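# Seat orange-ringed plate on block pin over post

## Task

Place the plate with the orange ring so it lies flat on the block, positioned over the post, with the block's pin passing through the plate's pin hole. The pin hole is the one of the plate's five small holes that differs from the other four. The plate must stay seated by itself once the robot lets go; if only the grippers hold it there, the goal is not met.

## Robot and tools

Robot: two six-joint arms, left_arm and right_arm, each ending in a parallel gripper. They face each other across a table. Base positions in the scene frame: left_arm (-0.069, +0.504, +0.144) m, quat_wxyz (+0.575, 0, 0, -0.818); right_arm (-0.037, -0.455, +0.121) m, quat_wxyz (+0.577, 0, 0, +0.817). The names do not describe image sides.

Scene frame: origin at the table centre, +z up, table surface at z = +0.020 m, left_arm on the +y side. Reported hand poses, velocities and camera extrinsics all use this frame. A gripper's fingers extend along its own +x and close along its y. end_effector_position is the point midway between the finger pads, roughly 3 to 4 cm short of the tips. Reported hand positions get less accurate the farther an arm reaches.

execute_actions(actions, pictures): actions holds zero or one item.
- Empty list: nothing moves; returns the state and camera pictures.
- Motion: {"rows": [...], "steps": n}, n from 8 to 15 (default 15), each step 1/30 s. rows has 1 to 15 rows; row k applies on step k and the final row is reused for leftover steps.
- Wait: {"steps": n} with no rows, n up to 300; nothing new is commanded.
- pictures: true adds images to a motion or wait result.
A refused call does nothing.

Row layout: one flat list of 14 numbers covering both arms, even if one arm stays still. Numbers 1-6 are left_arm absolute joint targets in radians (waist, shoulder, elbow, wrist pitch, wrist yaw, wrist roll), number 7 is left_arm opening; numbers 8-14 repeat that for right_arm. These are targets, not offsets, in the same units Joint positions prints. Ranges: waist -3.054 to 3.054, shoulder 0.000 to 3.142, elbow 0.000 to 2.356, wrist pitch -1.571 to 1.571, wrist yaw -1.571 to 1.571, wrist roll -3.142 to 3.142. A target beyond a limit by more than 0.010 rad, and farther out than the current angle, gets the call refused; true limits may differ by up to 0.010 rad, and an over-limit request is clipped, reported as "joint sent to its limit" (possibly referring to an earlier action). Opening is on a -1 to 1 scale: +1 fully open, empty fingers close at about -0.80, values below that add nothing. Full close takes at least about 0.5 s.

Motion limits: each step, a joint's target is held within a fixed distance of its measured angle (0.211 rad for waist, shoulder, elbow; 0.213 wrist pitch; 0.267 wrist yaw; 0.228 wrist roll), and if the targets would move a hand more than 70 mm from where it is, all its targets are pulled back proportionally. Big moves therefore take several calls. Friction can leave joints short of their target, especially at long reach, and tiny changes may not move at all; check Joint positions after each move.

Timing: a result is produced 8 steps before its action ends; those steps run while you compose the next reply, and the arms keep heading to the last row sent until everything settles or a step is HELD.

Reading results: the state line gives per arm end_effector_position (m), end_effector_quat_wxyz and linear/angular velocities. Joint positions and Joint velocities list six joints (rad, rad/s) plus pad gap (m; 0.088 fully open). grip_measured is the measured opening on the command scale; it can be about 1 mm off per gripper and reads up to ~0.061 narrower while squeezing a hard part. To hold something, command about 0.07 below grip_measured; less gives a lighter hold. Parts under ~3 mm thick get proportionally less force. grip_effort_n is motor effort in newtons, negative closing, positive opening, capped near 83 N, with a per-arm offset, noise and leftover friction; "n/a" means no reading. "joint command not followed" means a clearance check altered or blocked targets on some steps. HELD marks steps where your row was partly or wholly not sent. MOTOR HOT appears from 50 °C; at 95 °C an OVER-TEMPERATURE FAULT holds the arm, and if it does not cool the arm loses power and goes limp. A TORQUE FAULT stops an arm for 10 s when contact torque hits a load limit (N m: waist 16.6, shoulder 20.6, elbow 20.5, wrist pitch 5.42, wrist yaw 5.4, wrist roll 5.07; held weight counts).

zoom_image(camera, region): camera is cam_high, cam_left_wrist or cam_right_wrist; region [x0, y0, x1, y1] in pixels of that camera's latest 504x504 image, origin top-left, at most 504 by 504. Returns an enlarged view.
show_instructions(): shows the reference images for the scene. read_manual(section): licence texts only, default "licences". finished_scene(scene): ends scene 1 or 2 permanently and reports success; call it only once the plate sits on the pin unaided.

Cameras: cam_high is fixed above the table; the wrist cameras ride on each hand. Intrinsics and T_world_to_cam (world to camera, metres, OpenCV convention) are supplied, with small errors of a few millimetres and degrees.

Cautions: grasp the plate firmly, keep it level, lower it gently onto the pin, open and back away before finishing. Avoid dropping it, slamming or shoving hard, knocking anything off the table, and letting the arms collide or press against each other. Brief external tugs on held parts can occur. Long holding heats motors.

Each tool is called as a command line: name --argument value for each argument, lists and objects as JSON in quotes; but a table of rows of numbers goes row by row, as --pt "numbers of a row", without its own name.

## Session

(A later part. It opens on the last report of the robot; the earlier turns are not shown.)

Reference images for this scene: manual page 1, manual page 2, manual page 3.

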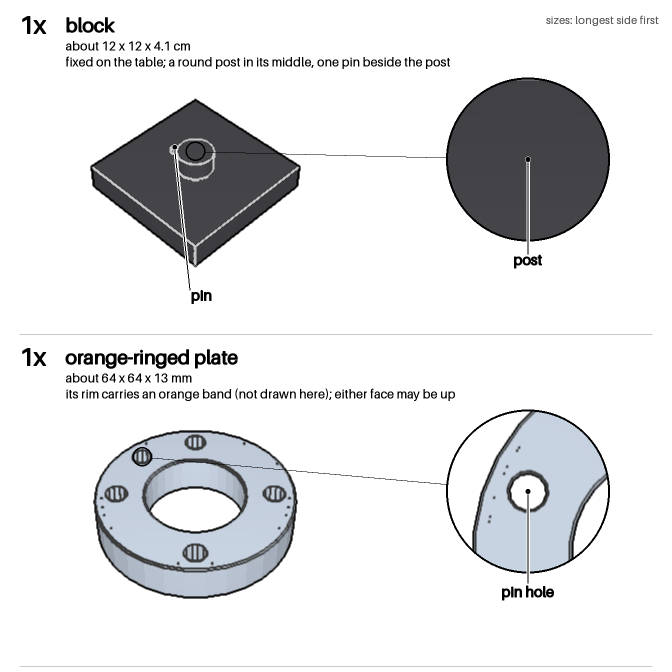

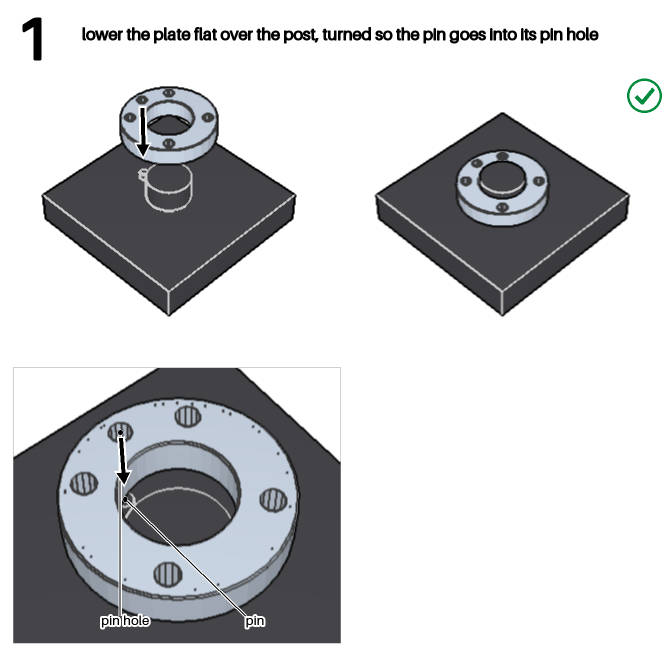

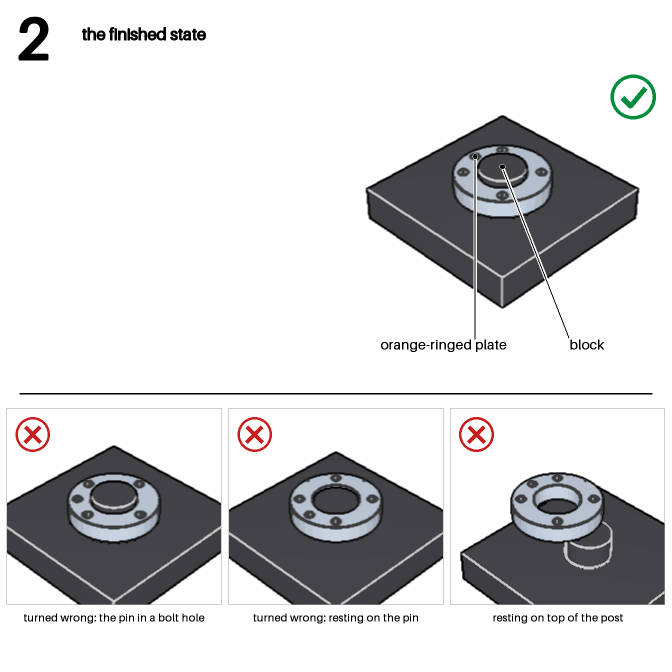

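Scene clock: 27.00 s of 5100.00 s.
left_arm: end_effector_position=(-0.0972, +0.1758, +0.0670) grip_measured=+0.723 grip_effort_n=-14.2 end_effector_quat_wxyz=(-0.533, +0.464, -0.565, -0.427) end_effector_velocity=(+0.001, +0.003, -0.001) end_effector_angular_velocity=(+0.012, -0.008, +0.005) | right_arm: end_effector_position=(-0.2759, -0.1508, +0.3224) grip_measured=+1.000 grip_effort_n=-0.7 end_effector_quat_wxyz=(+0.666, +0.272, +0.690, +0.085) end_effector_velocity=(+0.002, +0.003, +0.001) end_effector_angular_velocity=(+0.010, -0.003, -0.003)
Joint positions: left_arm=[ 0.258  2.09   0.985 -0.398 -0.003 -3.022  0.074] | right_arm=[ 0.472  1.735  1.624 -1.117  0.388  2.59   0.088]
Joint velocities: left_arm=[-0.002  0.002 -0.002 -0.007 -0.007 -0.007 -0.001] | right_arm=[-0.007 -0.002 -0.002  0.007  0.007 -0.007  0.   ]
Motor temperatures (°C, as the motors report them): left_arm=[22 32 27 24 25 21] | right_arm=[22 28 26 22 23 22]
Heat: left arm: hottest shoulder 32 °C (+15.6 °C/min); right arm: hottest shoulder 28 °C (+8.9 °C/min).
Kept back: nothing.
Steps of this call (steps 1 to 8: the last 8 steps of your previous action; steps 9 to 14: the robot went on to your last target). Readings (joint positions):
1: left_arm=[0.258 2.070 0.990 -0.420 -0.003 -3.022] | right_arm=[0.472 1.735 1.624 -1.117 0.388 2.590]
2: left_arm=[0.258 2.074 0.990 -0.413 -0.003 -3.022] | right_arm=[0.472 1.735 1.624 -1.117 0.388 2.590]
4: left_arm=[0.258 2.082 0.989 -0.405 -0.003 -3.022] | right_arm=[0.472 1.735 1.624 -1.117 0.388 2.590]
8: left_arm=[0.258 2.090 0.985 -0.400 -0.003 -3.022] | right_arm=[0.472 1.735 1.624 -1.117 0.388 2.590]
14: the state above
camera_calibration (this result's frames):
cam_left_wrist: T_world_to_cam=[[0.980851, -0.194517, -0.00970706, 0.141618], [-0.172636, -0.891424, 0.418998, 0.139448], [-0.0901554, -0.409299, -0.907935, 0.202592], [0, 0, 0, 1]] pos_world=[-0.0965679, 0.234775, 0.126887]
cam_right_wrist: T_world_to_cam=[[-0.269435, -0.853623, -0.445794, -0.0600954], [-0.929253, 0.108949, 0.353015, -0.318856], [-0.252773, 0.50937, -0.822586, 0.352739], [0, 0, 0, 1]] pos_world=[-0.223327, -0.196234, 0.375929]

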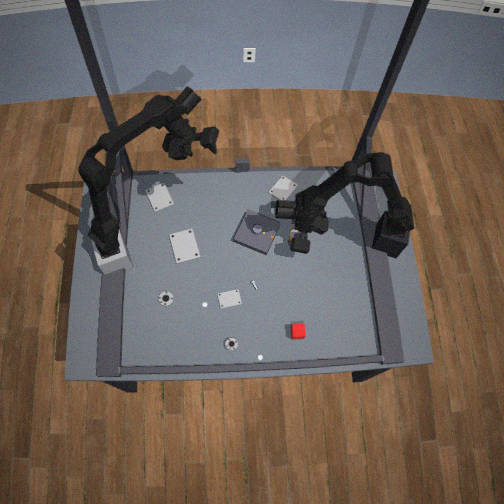

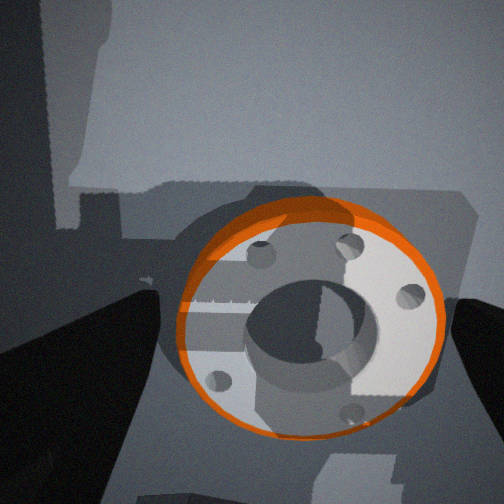

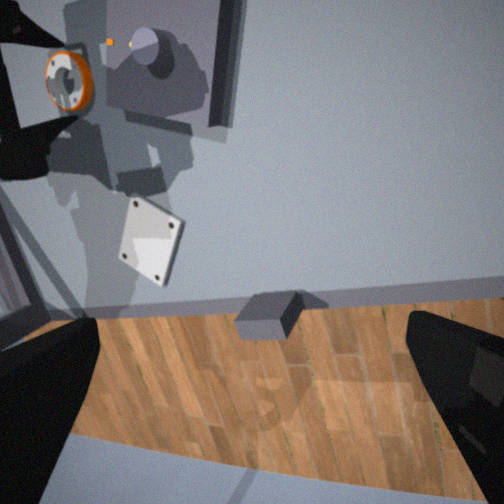

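execute_actions --actions '[{"rows": [[0.258,2.09,0.985,-0.398,0,-3.022,0.64, 0.472,1.735,1.624,-1.117,0.388,2.59,1],[0.258,2.09,0.985,-0.398,0,-3.022,0.58, 0.472,1.735,1.624,-1.117,0.388,2.59,1],[0.258,2.09,0.985,-0.398,0,-3.022,0.53, 0.472,1.735,1.624,-1.117,0.388,2.59,1],[0.258,2.09,0.985,-0.398,0,-3.022,0.49, 0.472,1.735,1.624,-1.117,0.388,2.59,1],[0.258,2.09,0.985,-0.398,0,-3.022,0.45, 0.472,1.735,1.624,-1.117,0.388,2.59,1],[0.258,2.09,0.985,-0.398,0,-3.022,0.41, 0.472,1.735,1.624,-1.117,0.388,2.59,1],[0.258,2.09,0.985,-0.398,0,-3.022,0.37, 0.472,1.735,1.624,-1.117,0.388,2.59,1]], "steps": 12}]'

execute_actions --actions '[{"rows": [[0.258,2.06,0.995,-0.42,0,-3.022,0.37, 0.472,1.735,1.624,-1.117,0.388,2.59,1],[0.258,2.03,1.01,-0.46,0,-3.022,0.37, 0.472,1.735,1.624,-1.117,0.388,2.59,1],[0.258,2.0,1.025,-0.5,0,-3.022,0.37, 0.472,1.735,1.624,-1.117,0.388,2.59,1],[0.258,1.97,1.04,-0.545,0,-3.022,0.37, 0.472,1.735,1.624,-1.117,0.388,2.59,1],[0.258,1.94,1.05,-0.59,0,-3.022,0.37, 0.472,1.735,1.624,-1.117,0.388,2.59,1],[0.258,1.91,1.06,-0.63,0,-3.022,0.37, 0.472,1.735,1.624,-1.117,0.388,2.59,1],[0.258,1.90,1.07,-0.662,0,-3.022,0.37, 0.472,1.735,1.624,-1.117,0.388,2.59,1],[0.258,1.90,1.09,-0.68,0,-3.022,0.37, 0.472,1.735,1.624,-1.117,0.388,2.59,1],[0.258,1.90,1.12,-0.70,0,-3.022,0.37, 0.472,1.735,1.624,-1.117,0.388,2.59,1],[0.258,1.92,1.17,-0.72,0,-3.022,0.37, 0.472,1.735,1.624,-1.117,0.388,2.59,1],[0.258,1.95,1.23,-0.74,0,-3.022,0.37, 0.472,1.735,1.624,-1.117,0.388,2.59,1],[0.255,1.985,1.29,-0.76,0,-3.022,0.37, 0.472,1.735,1.624,-1.117,0.388,2.59,1],[0.252,2.02,1.35,-0.78,0,-3.022,0.37, 0.472,1.735,1.624,-1.117,0.388,2.59,1],[0.249,2.06,1.41,-0.805,0,-3.022,0.37, 0.472,1.735,1.624,-1.117,0.388,2.59,1],[0.247,2.10,1.47,-0.83,0,-3.022,0.37, 0.472,1.735,1.624,-1.117,0.388,2.59,1]], "steps": 15}]'

execute_actions --actions '[{"rows": [[0.247,2.14,1.53,-0.85,0,-3.022,0.37, 0.472,1.735,1.624,-1.117,0.388,2.59,1],[0.247,2.18,1.59,-0.87,0,-3.022,0.37, 0.472,1.735,1.624,-1.117,0.388,2.59,1],[0.247,2.22,1.65,-0.895,0,-3.022,0.37, 0.472,1.735,1.624,-1.117,0.388,2.59,1],[0.247,2.26,1.71,-0.92,0,-3.022,0.37, 0.472,1.735,1.624,-1.117,0.388,2.59,1],[0.247,2.30,1.77,-0.94,0,-3.022,0.37, 0.472,1.735,1.624,-1.117,0.388,2.59,1],[0.247,2.34,1.83,-0.96,0,-3.022,0.37, 0.472,1.735,1.624,-1.117,0.388,2.59,1],[0.247,2.375,1.87,-0.975,0,-3.022,0.37, 0.472,1.735,1.624,-1.117,0.388,2.59,1],[0.247,2.40,1.89,-0.979,0,-3.022,0.37, 0.472,1.735,1.624,-1.117,0.388,2.59,1],[0.247,2.42,1.89,-0.979,0,-3.022,0.37, 0.472,1.735,1.624,-1.117,0.388,2.59,1]], "steps": 12}]'

execute_actions --actions '[{"steps": 22}]' --pictures true

Scene clock: 29.37 s of 5100.00 s.
left_arm: end_effector_position=(-0.0972, +0.1757, +0.0670) grip_measured=+0.600 grip_effort_n=-14.2 end_effector_quat_wxyz=(-0.533, +0.464, -0.565, -0.427) end_effector_velocity=(+0.002, +0.002, +0.000) end_effector_angular_velocity=(+0.007, -0.007, +0.010) | right_arm: end_effector_position=(-0.2759, -0.1508, +0.3224) grip_measured=+1.000 grip_effort_n=-0.2 end_effector_quat_wxyz=(+0.666, +0.272, +0.690, +0.085) end_effector_velocity=(-0.001, -0.002, -0.000) end_effector_angular_velocity=(-0.017, +0.002, +0.024)
Joint positions: left_arm=[ 0.258  2.09   0.985 -0.397 -0.003 -3.022  0.068] | right_arm=[ 0.472  1.735  1.624 -1.117  0.388  2.59   0.088]
Joint velocities: left_arm=[ 0.002 -0.002 -0.002 -0.007 -0.007 -0.007 -0.058] | right_arm=[-0.002 -0.002  0.002 -0.007 -0.022 -0.022  0.   ]
Motor temperatures (°C, as the motors report them): left_arm=[22 32 27 24 25 21] | right_arm=[22 28 26 23 23 22]
Heat: left arm: hottest shoulder 32 °C (+14.3 °C/min); right arm: hottest shoulder 28 °C (+8.2 °C/min).
Steps of this call (steps 1 to 30: the robot went on to your last target; steps 31 to 67: nothing new was sent; steps 68 to 71: the first 4 steps of this action). Readings (joint positions):
68: left_arm=[0.258 2.090 0.985 -0.397 -0.003 -3.022] | right_arm=[0.472 1.735 1.624 -1.117 0.388 2.590]
69: left_arm=[0.258 2.090 0.985 -0.397 -0.003 -3.022] | right_arm=[0.472 1.735 1.624 -1.117 0.388 2.590]
71: the state above

Scene clock: 29.87 s of 5100.00 s.
left_arm: end_effector_position=(-0.0970, +0.1788, +0.1055) grip_measured=+0.440 grip_effort_n=-83.5 end_effector_quat_wxyz=(-0.538, +0.458, -0.560, -0.433) end_effector_velocity=(-0.009, -0.058, +0.329) end_effector_angular_velocity=(-0.264, +0.030, -0.015) | right_arm: end_effector_position=(-0.2759, -0.1508, +0.3224) grip_measured=+1.000 grip_effort_n=-0.7 end_effector_quat_wxyz=(+0.666, +0.272, +0.690, +0.085) end_effector_velocity=(+0.003, -0.000, -0.001) end_effector_angular_velocity=(-0.010, -0.004, +0.002)
Joint positions: left_arm=[ 0.258  1.985  1.029 -0.568 -0.003 -3.022  0.061] | right_arm=[ 0.472  1.735  1.624 -1.117  0.388  2.59   0.088]
Joint velocities: left_arm=[-0.007 -0.847  0.393 -0.974  0.007  0.007 -0.   ] | right_arm=[-0.007 -0.002 -0.002 -0.007 -0.007 -0.007  0.   ]
Motor temperatures (°C, as the motors report them): left_arm=[22 32 27 24 25 21] | right_arm=[22 28 26 23 23 22]
Heat: left arm: hottest shoulder 32 °C (+14.1 °C/min); right arm: hottest shoulder 28 °C (+8.0 °C/min).
Steps of this call (steps 1 to 8: the last 8 steps of your previous action; steps 9 to 15: the first 7 steps of this action). Readings (joint positions):
9: left_arm=[0.258 2.088 0.986 -0.400 -0.003 -3.022] | right_arm=[0.472 1.735 1.624 -1.117 0.388 2.590]
10: left_arm=[0.258 2.084 0.989 -0.412 -0.003 -3.022] | right_arm=[0.472 1.735 1.624 -1.117 0.388 2.590]
12: left_arm=[0.258 2.059 0.999 -0.467 -0.003 -3.022] | right_arm=[0.472 1.735 1.624 -1.117 0.388 2.590]
15: the state above

Scene clock: 30.27 s of 5100.00 s.
left_arm: end_effector_position=(-0.1084, +0.0800, +0.1677) grip_measured=+0.440 grip_effort_n=-83.5 end_effector_quat_wxyz=(-0.518, +0.476, -0.580, -0.410) end_effector_velocity=(-0.038, -0.271, -0.038) end_effector_angular_velocity=(+0.120, -0.001, -0.006) | right_arm: end_effector_position=(-0.2759, -0.1508, +0.3224) grip_measured=+1.000 grip_effort_n=-0.7 end_effector_quat_wxyz=(+0.666, +0.272, +0.690, +0.085) end_effector_velocity=(-0.002, -0.001, -0.001) end_effector_angular_velocity=(-0.010, +0.016, +0.011)
Joint positions: left_arm=[ 0.252  2.135  1.547 -0.854 -0.003 -3.022  0.061] | right_arm=[ 0.472  1.735  1.624 -1.117  0.388  2.59   0.088]
Joint velocities: left_arm=[-0.027  1.136  1.668 -0.652  0.007 -0.022  0.   ] | right_arm=[-0.002 -0.002 -0.002  0.007 -0.022 -0.007  0.   ]
Motor temperatures (°C, as the motors report them): left_arm=[22 32 27 24 25 21] | right_arm=[22 28 26 23 23 22]
Heat: left arm: hottest shoulder 32 °C (+13.9 °C/min); right arm: hottest shoulder 28 °C (+7.9 °C/min).
Steps of this call (steps 1 to 8: the last 8 steps of your previous action; steps 9 to 12: the first 4 steps of this action). Readings (joint positions):
9: left_arm=[0.255 2.027 1.375 -0.787 -0.003 -3.022] | right_arm=[0.472 1.735 1.624 -1.117 0.388 2.590]
10: left_arm=[0.254 2.061 1.433 -0.809 -0.003 -3.022] | right_arm=[0.472 1.735 1.624 -1.117 0.388 2.590]
12: the state above

Scene clock: 31.00 s of 5100.00 s.
left_arm: end_effector_position=(-0.1137, +0.0331, +0.1369) grip_measured=+0.440 grip_effort_n=-83.5 end_effector_quat_wxyz=(-0.534, +0.462, -0.567, -0.424) end_effector_velocity=(+0.003, +0.004, -0.001) end_effector_angular_velocity=(+0.021, -0.010, -0.004) | right_arm: end_effector_position=(-0.2759, -0.1508, +0.3224) grip_measured=+1.000 grip_effort_n=-0.2 end_effector_quat_wxyz=(+0.666, +0.272, +0.690, +0.085) end_effector_velocity=(+0.002, -0.002, -0.001) end_effector_angular_velocity=(-0.010, -0.004, +0.006)
Joint positions: left_arm=[ 0.25   2.405  1.883 -0.978 -0.003 -3.022  0.061] | right_arm=[ 0.472  1.735  1.624 -1.117  0.388  2.59   0.088]
Joint velocities: left_arm=[ 0.002  0.002  0.002 -0.022 -0.007  0.007 -0.   ] | right_arm=[-0.002 -0.007 -0.007 -0.007 -0.007 -0.007  0.   ]
Motor temperatures (°C, as the motors report them): left_arm=[22 32 27 24 25 21] | right_arm=[22 28 26 23 23 22]
Heat: left arm: hottest shoulder 32 °C (+13.5 °C/min); right arm: hottest shoulder 28 °C (+7.7 °C/min).
Kept back: nothing.
Steps of this call (steps 1 to 8: the last 8 steps of your previous action; steps 9 to 22: the robot went on to your last target). Readings (joint positions):
1: left_arm=[0.251 2.174 1.603 -0.877 -0.003 -3.022] | right_arm=[0.472 1.735 1.624 -1.117 0.388 2.590]
2: left_arm=[0.250 2.214 1.658 -0.900 -0.003 -3.022] | right_arm=[0.472 1.735 1.624 -1.117 0.388 2.590]
4: left_arm=[0.250 2.290 1.763 -0.934 -0.003 -3.022] | right_arm=[0.472 1.735 1.624 -1.117 0.388 2.590]
8: left_arm=[0.250 2.379 1.857 -0.966 -0.003 -3.022] | right_arm=[0.472 1.735 1.624 -1.117 0.388 2.590]
22: the state above
camera_calibration (this result's frames):
cam_left_wrist: T_world_to_cam=[[0.979259, -0.20239, -0.00946197, 0.130739], [-0.179679, -0.889056, 0.421064, -0.0210603], [-0.0936315, -0.410631, -0.906981, 0.205725], [0, 0, 0, 1]] pos_world=[-0.11255, 0.0922136, 0.196693]
cam_right_wrist: T_world_to_cam=[[-0.269435, -0.853623, -0.445794, -0.0600954], [-0.929253, 0.108949, 0.353015, -0.318856], [-0.252773, 0.50937, -0.822586, 0.352739], [0, 0, 0, 1]] pos_world=[-0.223327, -0.196234, 0.375929]

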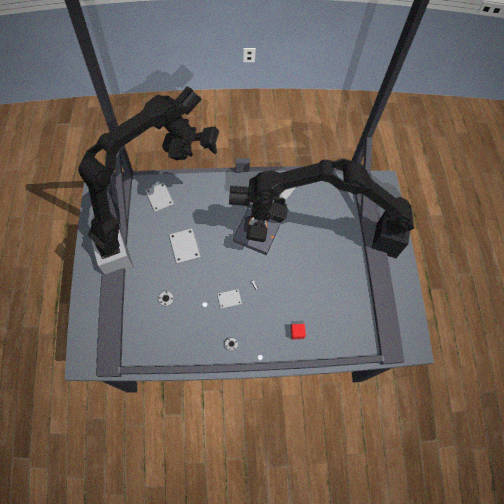

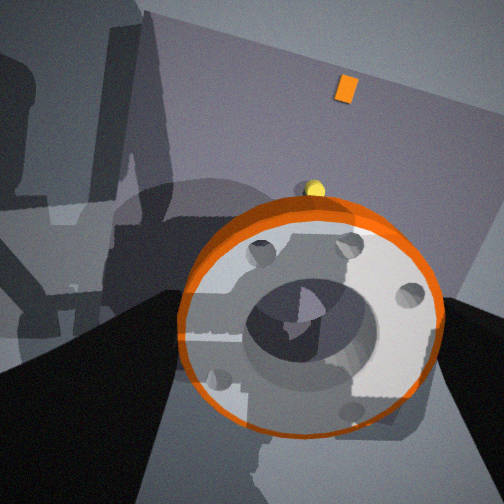

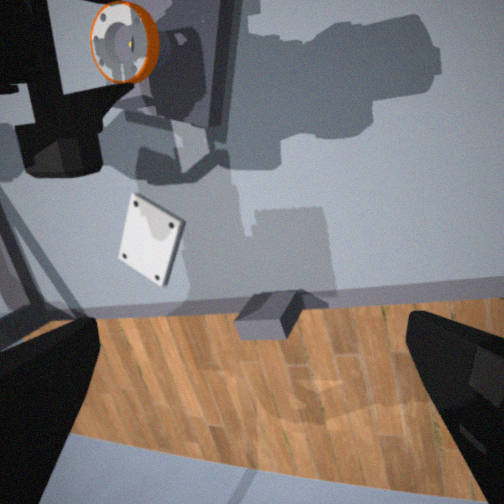

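zoom_image --camera "cam_left_wrist" --region '[180, 170, 460, 450]'

zoom_image --camera "cam_left_wrist" --region '[100, 0, 504, 220]'

Region (180, 170, 460, 450) of cam_left_wrist's 504x504 image, scaled by 1.800, with more detail than that image has.

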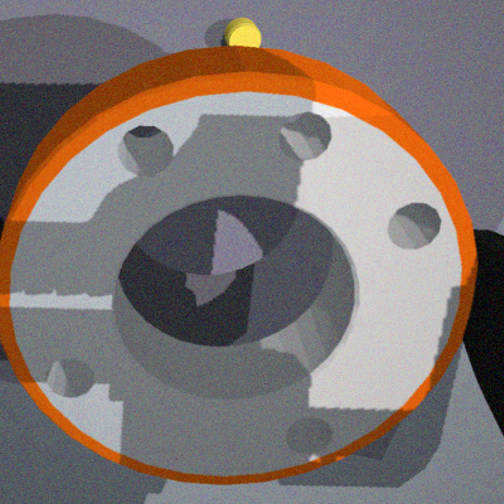

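Region (100, 0, 504, 220) of cam_left_wrist's 504x504 image, scaled by 1.248, with more detail than that image has; it fills the top 274 rows of this view, and the rest is white.

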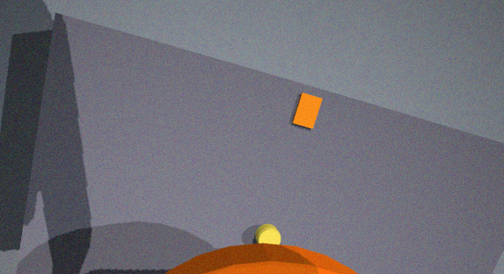

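execute_actions --actions '[{"rows": [[0.25,2.425,1.875,-0.972,0,-3.035,0.37, 0.472,1.735,1.624,-1.117,0.388,2.59,1],[0.25,2.432,1.868,-0.964,0,-3.05,0.37, 0.472,1.735,1.624,-1.117,0.388,2.59,1],[0.25,2.438,1.862,-0.955,0,-3.05,0.37, 0.472,1.735,1.624,-1.117,0.388,2.59,1],[0.25,2.443,1.856,-0.945,0,-3.05,0.37, 0.472,1.735,1.624,-1.117,0.388,2.59,1],[0.25,2.443,1.856,-0.936,0,-3.05,0.37, 0.472,1.735,1.624,-1.117,0.388,2.59,1]], "steps": 10}]'

execute_actions --actions '[{"steps": 16}]' --pictures true

zoom_image --camera "cam_left_wrist" --region '[180, 170, 460, 450]'

Scene clock: 33.43 s of 5100.00 s.
left_arm: end_effector_position=(-0.1137, +0.0330, +0.1363) grip_measured=+0.440 grip_effort_n=-83.5 end_effector_quat_wxyz=(-0.533, +0.463, -0.566, -0.426) end_effector_velocity=(-0.001, -0.006, -0.017) end_effector_angular_velocity=(-0.027, +0.010, +0.210) | right_arm: end_effector_position=(-0.2759, -0.1508, +0.3224) grip_measured=+1.000 grip_effort_n=0.2 end_effector_quat_wxyz=(+0.666, +0.272, +0.690, +0.085) end_effector_velocity=(+0.005, -0.002, +0.002) end_effector_angular_velocity=(-0.003, -0.010, -0.011)
Joint positions: left_arm=[ 0.25   2.406  1.883 -0.976 -0.003 -3.027  0.061] | right_arm=[ 0.472  1.735  1.624 -1.117  0.388  2.59   0.088]
Joint velocities: left_arm=[-0.002  0.022 -0.032  0.081 -0.007 -0.212  0.   ] | right_arm=[-0.002 -0.007  0.002 -0.022  0.007  0.007  0.   ]
Motor temperatures (°C, as the motors report them): left_arm=[22 32 27 24 25 21] | right_arm=[22 28 26 23 23 22]
Heat: left arm: hottest shoulder 32 °C (+12.6 °C/min); right arm: hottest shoulder 28 °C (+7.2 °C/min).
Steps of this call (steps 1 to 15: the robot went on to your last target; steps 16 to 71: nothing new was sent; steps 72 to 73: the first 2 steps of this action). Readings (joint positions):
72: left_arm=[0.250 2.405 1.883 -0.978 -0.003 -3.022] | right_arm=[0.472 1.735 1.624 -1.117 0.388 2.590]
73: the state above

Scene clock: 33.97 s of 5100.00 s.
left_arm: end_effector_position=(-0.1137, +0.0335, +0.1209) grip_measured=+0.440 grip_effort_n=-83.5 end_effector_quat_wxyz=(-0.530, +0.467, -0.561, -0.432) end_effector_velocity=(+0.000, +0.002, +0.000) end_effector_angular_velocity=(+0.007, -0.007, +0.005) | right_arm: end_effector_position=(-0.2759, -0.1508, +0.3224) grip_measured=+1.000 grip_effort_n=-0.7 end_effector_quat_wxyz=(+0.666, +0.272, +0.690, +0.085) end_effector_velocity=(-0.001, +0.001, +0.004) end_effector_angular_velocity=(+0.007, +0.021, -0.006)
Joint positions: left_arm=[ 0.25   2.429  1.861 -0.937 -0.003 -3.047  0.061] | right_arm=[ 0.472  1.735  1.624 -1.117  0.388  2.59   0.088]
Joint velocities: left_arm=[-0.002 -0.002 -0.002 -0.007 -0.007 -0.007 -0.   ] | right_arm=[-0.002 -0.007  0.002  0.007 -0.007  0.007  0.   ]
Motor temperatures (°C, as the motors report them): left_arm=[22 32 27 24 25 21] | right_arm=[22 28 26 23 23 22]
Heat: left arm: hottest shoulder 32 °C (+12.4 °C/min); right arm: hottest shoulder 28 °C (+7.1 °C/min).
Kept back: nothing.
Steps of this call (steps 1 to 8: the last 8 steps of your previous action; steps 9 to 16: the robot went on to your last target). Readings (joint positions):
1: left_arm=[0.250 2.407 1.881 -0.971 -0.003 -3.033] | right_arm=[0.472 1.735 1.624 -1.117 0.388 2.590]
2: left_arm=[0.250 2.409 1.878 -0.963 -0.003 -3.037] | right_arm=[0.472 1.735 1.624 -1.117 0.388 2.590]
4: left_arm=[0.250 2.415 1.872 -0.950 -0.003 -3.042] | right_arm=[0.472 1.735 1.624 -1.117 0.388 2.590]
8: left_arm=[0.250 2.428 1.863 -0.941 -0.003 -3.045] | right_arm=[0.472 1.735 1.624 -1.117 0.388 2.590]
16: the state above
camera_calibration (this result's frames):
cam_left_wrist: T_world_to_cam=[[0.983817, -0.178799, -0.0116047, 0.130616], [-0.157811, -0.895361, 0.416442, -0.0107202], [-0.0848496, -0.407871, -0.909088, 0.192521], [0, 0, 0, 1]] pos_world=[-0.113859, 0.0922795, 0.180999]
cam_right_wrist: T_world_to_cam=[[-0.269435, -0.853623, -0.445794, -0.0600954], [-0.929253, 0.108949, 0.353015, -0.318856], [-0.252773, 0.50937, -0.822586, 0.352739], [0, 0, 0, 1]] pos_world=[-0.223327, -0.196234, 0.375929]

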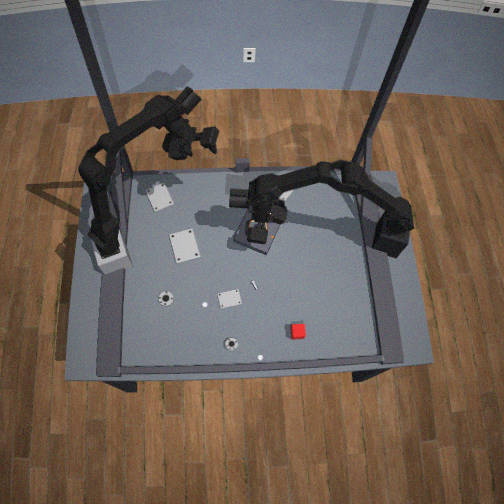

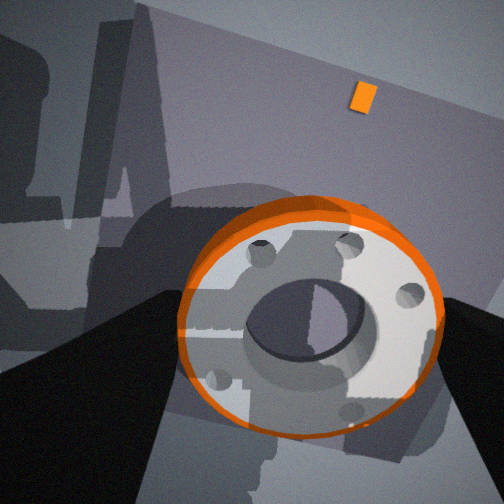

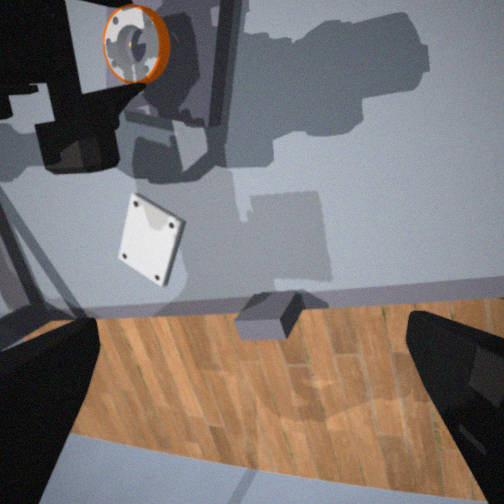

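Region (180, 170, 460, 450) of cam_left_wrist's 504x504 image, scaled by 1.800, with more detail than that image has.

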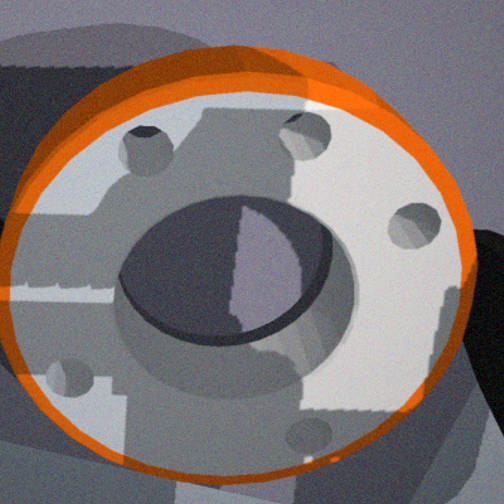

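execute_actions --actions '[{"rows": [[0.25,2.443,1.856,-0.931,0,-3.05,0.37, 0.472,1.735,1.624,-1.117,0.388,2.59,1],[0.25,2.446,1.855,-0.93,0,-3.05,0.37, 0.472,1.735,1.624,-1.117,0.388,2.59,1],[0.25,2.448,1.853,-0.927,0,-3.05,0.37, 0.472,1.735,1.624,-1.117,0.388,2.59,1],[0.25,2.45,1.851,-0.924,0,-3.05,0.37, 0.472,1.735,1.624,-1.117,0.388,2.59,1],[0.25,2.45,1.851,-0.921,0,-3.05,0.37, 0.472,1.735,1.624,-1.117,0.388,2.59,1]], "steps": 10}]'

execute_actions --actions '[{"steps": 15}]' --pictures true

zoom_image --camera "cam_left_wrist" --region '[180, 170, 460, 450]'

Scene clock: 35.20 s of 5100.00 s.
left_arm: end_effector_position=(-0.1137, +0.0331, +0.1209) grip_measured=+0.440 grip_effort_n=-83.5 end_effector_quat_wxyz=(-0.529, +0.467, -0.561, -0.432) end_effector_velocity=(-0.001, -0.011, +0.001) end_effector_angular_velocity=(-0.053, -0.015, +0.016) | right_arm: end_effector_position=(-0.2759, -0.1508, +0.3224) grip_measured=+1.000 grip_effort_n=-0.7 end_effector_quat_wxyz=(+0.666, +0.272, +0.690, +0.085) end_effector_velocity=(-0.001, +0.000, +0.000) end_effector_angular_velocity=(-0.000, +0.006, +0.006)
Joint positions: left_arm=[ 0.25   2.429  1.861 -0.935 -0.003 -3.047  0.061] | right_arm=[ 0.472  1.735  1.624 -1.117  0.388  2.59   0.088]
Joint velocities: left_arm=[-0.007 -0.002 -0.002  0.051 -0.022 -0.022 -0.   ] | right_arm=[-0.002 -0.002 -0.002  0.007 -0.007 -0.007  0.   ]
Motor temperatures (°C, as the motors report them): left_arm=[22 33 27 24 25 21] | right_arm=[22 29 26 23 23 22]
Heat: left arm: hottest shoulder 33 °C (+13.6 °C/min); right arm: hottest shoulder 29 °C (+8.5 °C/min).
Steps of this call (steps 1 to 15: the robot went on to your last target; steps 16 to 35: nothing new was sent; steps 36 to 37: the first 2 steps of this action). Readings (joint positions):
36: left_arm=[0.250 2.429 1.861 -0.937 -0.003 -3.047] | right_arm=[0.472 1.735 1.624 -1.117 0.388 2.590]
37: the state above

Scene clock: 35.70 s of 5100.00 s.
left_arm: end_effector_position=(-0.1138, +0.0319, +0.1186) grip_measured=+0.440 grip_effort_n=-83.5 end_effector_quat_wxyz=(-0.528, +0.469, -0.563, -0.430) end_effector_velocity=(+0.002, -0.001, +0.001) end_effector_angular_velocity=(-0.008, -0.005, +0.025) | right_arm: end_effector_position=(-0.2759, -0.1508, +0.3224) grip_measured=+1.000 grip_effort_n=-0.2 end_effector_quat_wxyz=(+0.666, +0.272, +0.690, +0.085) end_effector_velocity=(+0.002, -0.005, -0.003) end_effector_angular_velocity=(-0.030, -0.005, +0.011)
Joint positions: left_arm=[ 0.25   2.432  1.858 -0.923 -0.003 -3.047  0.061] | right_arm=[ 0.472  1.735  1.624 -1.117  0.388  2.59   0.088]
Joint velocities: left_arm=[ 0.002 -0.002 -0.002  0.007 -0.007 -0.022 -0.   ] | right_arm=[-0.002 -0.002 -0.002 -0.022 -0.022 -0.007  0.   ]
Motor temperatures (°C, as the motors report them): left_arm=[22 33 27 24 25 21] | right_arm=[22 29 27 23 23 22]
Heat: left arm: hottest shoulder 33 °C (+13.4 °C/min); right arm: hottest shoulder 29 °C (+8.4 °C/min).
Kept back: nothing.
Steps of this call (steps 1 to 8: the last 8 steps of your previous action; steps 9 to 15: the robot went on to your last target). Readings (joint positions):
1: left_arm=[0.250 2.429 1.861 -0.933 -0.003 -3.047] | right_arm=[0.472 1.735 1.624 -1.117 0.388 2.590]
2: left_arm=[0.250 2.429 1.861 -0.931 -0.003 -3.047] | right_arm=[0.472 1.735 1.624 -1.117 0.388 2.590]
4: left_arm=[0.250 2.429 1.859 -0.927 -0.003 -3.047] | right_arm=[0.472 1.735 1.624 -1.117 0.388 2.590]
8: left_arm=[0.250 2.432 1.858 -0.924 -0.003 -3.047] | right_arm=[0.472 1.735 1.624 -1.117 0.388 2.590]
15: the state above
camera_calibration (this result's frames):
cam_left_wrist: T_world_to_cam=[[0.983809, -0.17888, -0.0110015, 0.130388], [-0.157517, -0.892333, 0.423001, -0.0120284], [-0.0854835, -0.414419, -0.906063, 0.189551], [0, 0, 0, 1]] pos_world=[-0.113968, 0.0911441, 0.178268]
cam_right_wrist: T_world_to_cam=[[-0.269435, -0.853623, -0.445794, -0.0600954], [-0.929253, 0.108949, 0.353015, -0.318856], [-0.252773, 0.50937, -0.822586, 0.352739], [0, 0, 0, 1]] pos_world=[-0.223327, -0.196234, 0.375929]

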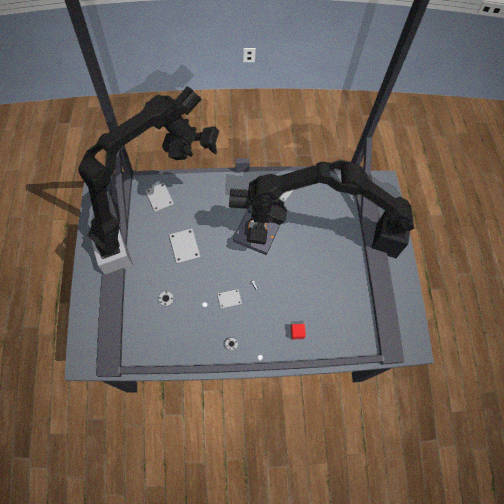

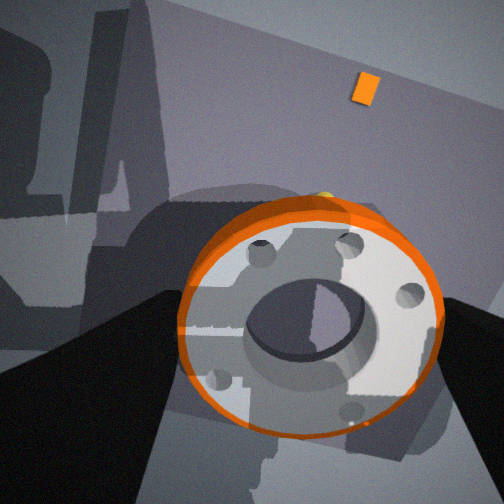

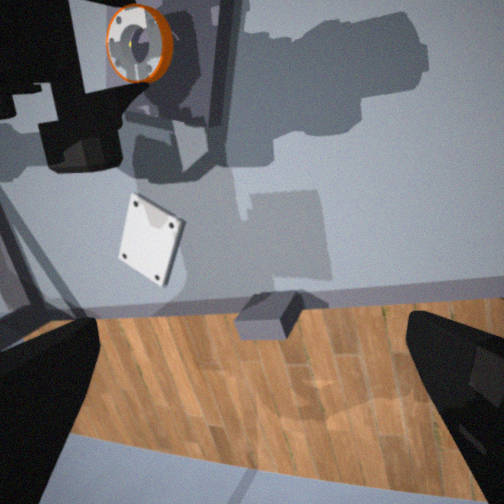

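Region (180, 170, 460, 450) of cam_left_wrist's 504x504 image, scaled by 1.800, with more detail than that image has.

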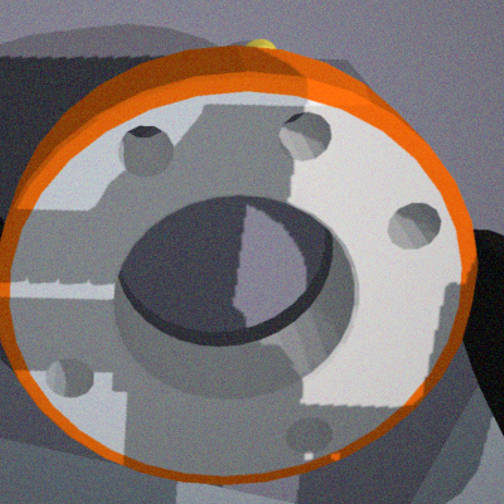

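execute_actions --actions '[{"rows": [[0.25,2.453,1.85,-0.922,0,-3.05,0.37, 0.472,1.735,1.624,-1.117,0.388,2.59,1],[0.25,2.455,1.848,-0.921,0,-3.05,0.37, 0.472,1.735,1.624,-1.117,0.388,2.59,1],[0.25,2.457,1.846,-0.919,0,-3.05,0.37, 0.472,1.735,1.624,-1.117,0.388,2.59,1],[0.25,2.457,1.846,-0.917,0,-3.05,0.37, 0.472,1.735,1.624,-1.117,0.388,2.59,1],[0.25,2.457,1.846,-0.915,0,-3.05,0.37, 0.472,1.735,1.624,-1.117,0.388,2.59,1],[0.25,2.457,1.846,-0.913,0,-3.05,0.37, 0.472,1.735,1.624,-1.117,0.388,2.59,1]], "steps": 10}]'

execute_actions --actions '[{"steps": 15}]' --pictures true

zoom_image --camera "cam_left_wrist" --region '[180, 170, 460, 450]'

Scene clock: 36.37 s of 5100.00 s.
left_arm: end_effector_position=(-0.1138, +0.0320, +0.1183) grip_measured=+0.440 grip_effort_n=-83.5 end_effector_quat_wxyz=(-0.528, +0.469, -0.562, -0.431) end_effector_velocity=(+0.000, +0.004, -0.009) end_effector_angular_velocity=(+0.016, -0.007, +0.020) | right_arm: end_effector_position=(-0.2759, -0.1508, +0.3224) grip_measured=+1.000 grip_effort_n=-0.2 end_effector_quat_wxyz=(+0.666, +0.272, +0.690, +0.085) end_effector_velocity=(+0.001, -0.001, -0.001) end_effector_angular_velocity=(-0.010, +0.003, -0.006)
Joint positions: left_arm=[ 0.25   2.433  1.857 -0.922 -0.003 -3.047  0.061] | right_arm=[ 0.472  1.735  1.624 -1.117  0.388  2.59   0.088]
Joint velocities: left_arm=[-0.002  0.012 -0.012  0.007 -0.007 -0.022  0.   ] | right_arm=[-0.002 -0.002 -0.002 -0.007 -0.007  0.007  0.   ]
Motor temperatures (°C, as the motors report them): left_arm=[22 33 27 24 25 21] | right_arm=[22 29 27 23 23 22]
Heat: left arm: hottest shoulder 33 °C (+13.2 °C/min); right arm: hottest shoulder 29 °C (+8.2 °C/min).
Steps of this call (steps 1 to 15: the robot went on to your last target; steps 16 to 18: nothing new was sent; steps 19 to 20: the first 2 steps of this action). Readings (joint positions):
19: left_arm=[0.250 2.432 1.857 -0.923 -0.003 -3.047] | right_arm=[0.472 1.735 1.624 -1.117 0.388 2.590]
20: the state above

Scene clock: 36.87 s of 5100.00 s.
left_arm: end_effector_position=(-0.1140, +0.0325, +0.1145) grip_measured=+0.440 grip_effort_n=-83.5 end_effector_quat_wxyz=(-0.528, +0.468, -0.562, -0.432) end_effector_velocity=(+0.002, +0.002, +0.000) end_effector_angular_velocity=(+0.007, -0.008, -0.004) | right_arm: end_effector_position=(-0.2759, -0.1508, +0.3224) grip_measured=+1.000 grip_effort_n=-0.2 end_effector_quat_wxyz=(+0.666, +0.272, +0.690, +0.085) end_effector_velocity=(+0.000, +0.002, +0.003) end_effector_angular_velocity=(+0.013, +0.001, +0.001)
Joint positions: left_arm=[ 0.25   2.439  1.853 -0.914 -0.002 -3.047  0.061] | right_arm=[ 0.472  1.735  1.624 -1.117  0.388  2.59   0.088]
Joint velocities: left_arm=[ 0.002 -0.002 -0.002 -0.007 -0.007  0.007 -0.   ] | right_arm=[-0.002 -0.002  0.002  0.007  0.007 -0.007  0.   ]
Motor temperatures (°C, as the motors report them): left_arm=[22 33 27 24 25 21] | right_arm=[22 29 27 23 23 22]
Heat: left arm: hottest shoulder 33 °C (+13.0 °C/min); right arm: hottest shoulder 29 °C (+8.1 °C/min).
Kept back: nothing.
Steps of this call (steps 1 to 8: the last 8 steps of your previous action; steps 9 to 15: the robot went on to your last target). Readings (joint positions):
1: left_arm=[0.250 2.434 1.856 -0.922 -0.003 -3.047] | right_arm=[0.472 1.735 1.624 -1.117 0.388 2.590]
2: left_arm=[0.250 2.434 1.856 -0.921 -0.003 -3.047] | right_arm=[0.472 1.735 1.624 -1.117 0.388 2.590]
4: left_arm=[0.250 2.437 1.854 -0.918 -0.002 -3.047] | right_arm=[0.472 1.735 1.624 -1.117 0.388 2.590]
8: left_arm=[0.250 2.439 1.853 -0.915 -0.002 -3.047] | right_arm=[0.472 1.735 1.624 -1.117 0.388 2.590]
15: the state above
All arms were judged still, so your last target was given up. Only a new action makes them travel on or press farther. Fingers that are still opening or closing keep moving.
camera_calibration (this result's frames):
cam_left_wrist: T_world_to_cam=[[0.983843, -0.178576, -0.0127989, 0.130815], [-0.156749, -0.893719, 0.420352, -0.00941864], [-0.0865032, -0.411554, -0.907271, 0.185998], [0, 0, 0, 1]] pos_world=[-0.114089, 0.0914909, 0.174384]
cam_right_wrist: T_world_to_cam=[[-0.269435, -0.853623, -0.445794, -0.0600954], [-0.929253, 0.108949, 0.353015, -0.318856], [-0.252773, 0.50937, -0.822586, 0.352739], [0, 0, 0, 1]] pos_world=[-0.223327, -0.196234, 0.375929]

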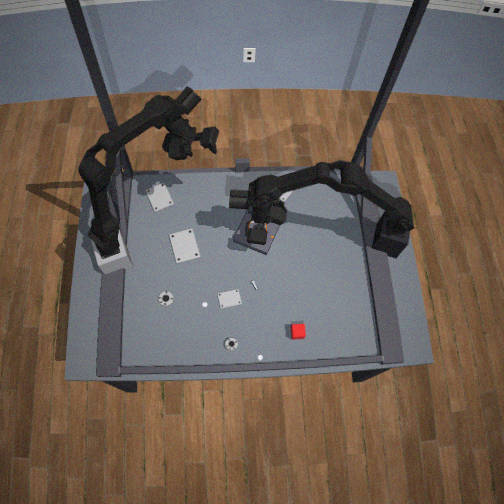

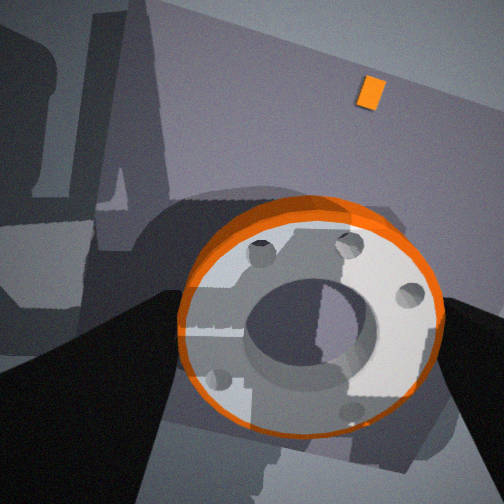

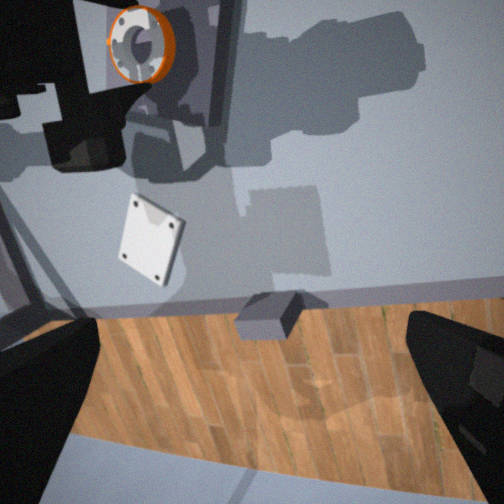

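Region (180, 170, 460, 450) of cam_left_wrist's 504x504 image, scaled by 1.800, with more detail than that image has.

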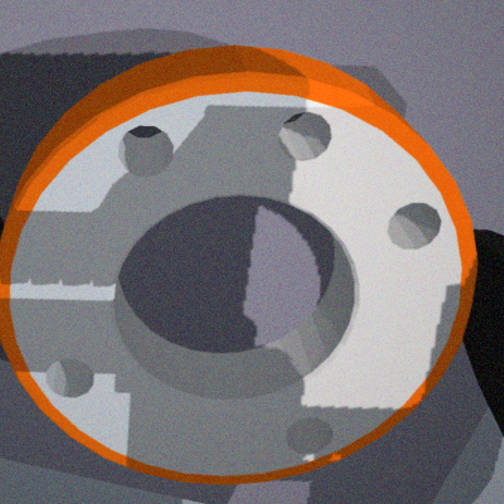

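execute_actions --actions '[{"rows": [[0.25,2.46,1.845,-0.913,0,-3.05,0.37, 0.472,1.735,1.624,-1.117,0.388,2.59,1],[0.25,2.462,1.844,-0.911,0,-3.05,0.37, 0.472,1.735,1.624,-1.117,0.388,2.59,1],[0.25,2.464,1.842,-0.908,0,-3.05,0.37, 0.472,1.735,1.624,-1.117,0.388,2.59,1],[0.25,2.466,1.841,-0.905,0,-3.05,0.37, 0.472,1.735,1.624,-1.117,0.388,2.59,1],[0.25,2.468,1.839,-0.902,0,-3.05,0.37, 0.472,1.735,1.624,-1.117,0.388,2.59,1],[0.25,2.469,1.838,-0.899,0,-3.05,0.37, 0.472,1.735,1.624,-1.117,0.388,2.59,1],[0.25,2.469,1.838,-0.896,0,-3.05,0.37, 0.472,1.735,1.624,-1.117,0.388,2.59,1],[0.25,2.469,1.838,-0.893,0,-3.05,0.37, 0.472,1.735,1.624,-1.117,0.388,2.59,1]], "steps": 12}]'

execute_actions --actions '[{"steps": 14}]' --pictures true

zoom_image --camera "cam_left_wrist" --region '[180, 170, 460, 450]'

Scene clock: 37.67 s of 5100.00 s.
left_arm: end_effector_position=(-0.1140, +0.0327, +0.1128) grip_measured=+0.440 grip_effort_n=-83.5 end_effector_quat_wxyz=(-0.528, +0.467, -0.562, -0.432) end_effector_velocity=(+0.002, +0.002, -0.023) end_effector_angular_velocity=(+0.011, -0.008, +0.010) | right_arm: end_effector_position=(-0.2759, -0.1508, +0.3224) grip_measured=+1.000 grip_effort_n=-0.7 end_effector_quat_wxyz=(+0.666, +0.272, +0.690, +0.085) end_effector_velocity=(+0.004, -0.004, -0.005) end_effector_angular_velocity=(-0.027, -0.015, -0.006)
Joint positions: left_arm=[ 0.25   2.442  1.851 -0.911 -0.002 -3.047  0.061] | right_arm=[ 0.472  1.735  1.624 -1.117  0.388  2.59   0.088]
Joint velocities: left_arm=[ 0.002  0.037 -0.027  0.051 -0.007 -0.007 -0.   ] | right_arm=[-0.002  0.002 -0.007 -0.022 -0.007  0.007  0.   ]
Motor temperatures (°C, as the motors report them): left_arm=[22 33 27 24 25 21] | right_arm=[22 29 27 23 23 22]
Heat: left arm: hottest shoulder 33 °C (+12.7 °C/min); right arm: hottest shoulder 29 °C (+8.0 °C/min).
Steps of this call (steps 1 to 20: nothing new was sent; steps 21 to 24: the first 4 steps of this action). Readings (joint positions):
21: left_arm=[0.250 2.439 1.853 -0.914 -0.002 -3.047] | right_arm=[0.472 1.735 1.624 -1.117 0.388 2.590]
22: left_arm=[0.250 2.440 1.852 -0.914 -0.002 -3.047] | right_arm=[0.472 1.735 1.624 -1.117 0.388 2.590]
24: the state above

Scene clock: 38.13 s of 5100.00 s.
left_arm: end_effector_position=(-0.1140, +0.0323, +0.1073) grip_measured=+0.440 grip_effort_n=-83.5 end_effector_quat_wxyz=(-0.528, +0.468, -0.562, -0.432) end_effector_velocity=(-0.004, +0.004, -0.001) end_effector_angular_velocity=(+0.013, +0.007, -0.001) | right_arm: end_effector_position=(-0.2759, -0.1508, +0.3224) grip_measured=+1.000 grip_effort_n=-0.7 end_effector_quat_wxyz=(+0.666, +0.272, +0.690, +0.085) end_effector_velocity=(+0.000, -0.006, -0.003) end_effector_angular_velocity=(-0.030, -0.005, +0.016)
Joint positions: left_arm=[ 0.25   2.451  1.845 -0.895 -0.002 -3.047  0.061] | right_arm=[ 0.472  1.735  1.624 -1.117  0.388  2.59   0.088]
Joint velocities: left_arm=[-0.007 -0.002 -0.007 -0.007  0.007 -0.007 -0.   ] | right_arm=[ 0.002 -0.002 -0.002 -0.022 -0.022 -0.007  0.   ]
Motor temperatures (°C, as the motors report them): left_arm=[22 33 27 24 25 21] | right_arm=[22 29 27 23 23 22]
Heat: left arm: hottest shoulder 33 °C (+12.6 °C/min); right arm: hottest shoulder 29 °C (+7.9 °C/min).
Kept back: nothing.
Steps of this call (steps 1 to 8: the last 8 steps of your previous action; steps 9 to 14: the robot went on to your last target). Readings (joint positions):
1: left_arm=[0.250 2.444 1.850 -0.909 -0.002 -3.047] | right_arm=[0.472 1.735 1.624 -1.117 0.388 2.590]
2: left_arm=[0.250 2.445 1.849 -0.906 -0.002 -3.047] | right_arm=[0.472 1.735 1.624 -1.117 0.388 2.590]
4: left_arm=[0.250 2.448 1.847 -0.900 -0.002 -3.047] | right_arm=[0.472 1.735 1.624 -1.117 0.388 2.590]
8: left_arm=[0.250 2.451 1.845 -0.895 -0.002 -3.047] | right_arm=[0.472 1.735 1.624 -1.117 0.388 2.590]
14: the state above
camera_calibration (this result's frames):
cam_left_wrist: T_world_to_cam=[[0.983844, -0.178566, -0.0128622, 0.130719], [-0.15678, -0.894038, 0.419661, -0.00639562], [-0.0864365, -0.410865, -0.90759, 0.179377], [0, 0, 0, 1]] pos_world=[-0.114105, 0.0913234, 0.167166]
cam_right_wrist: T_world_to_cam=[[-0.269435, -0.853623, -0.445794, -0.0600954], [-0.929253, 0.108949, 0.353015, -0.318856], [-0.252773, 0.50937, -0.822586, 0.352739], [0, 0, 0, 1]] pos_world=[-0.223327, -0.196234, 0.375929]

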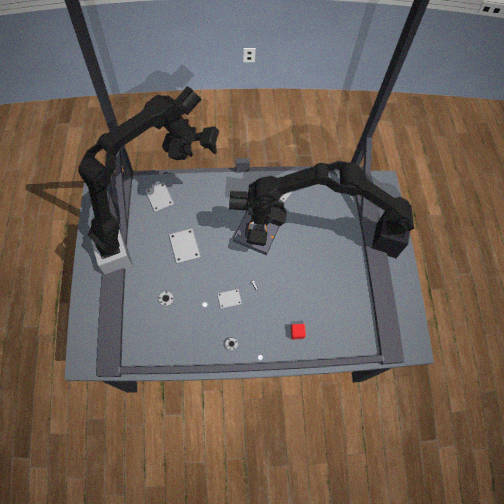

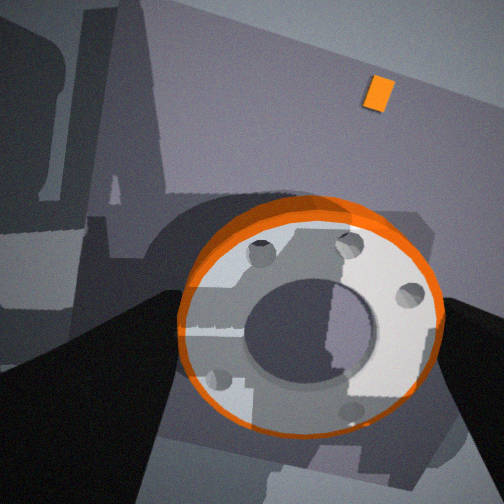

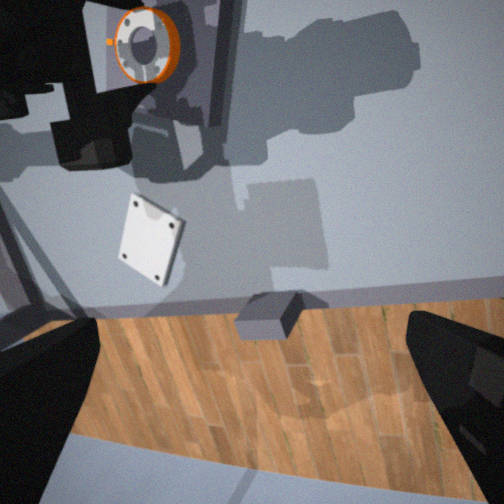

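Region (180, 170, 460, 450) of cam_left_wrist's 504x504 image, scaled by 1.800, with more detail than that image has.

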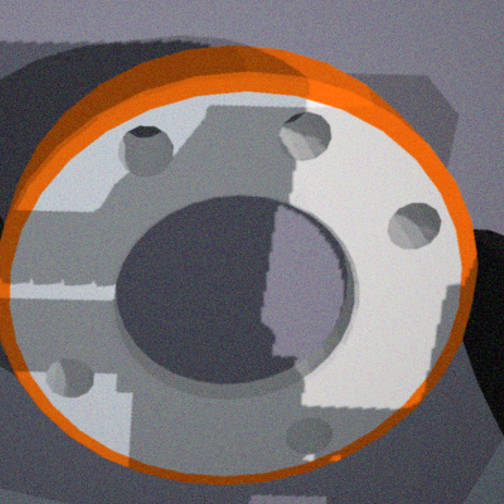

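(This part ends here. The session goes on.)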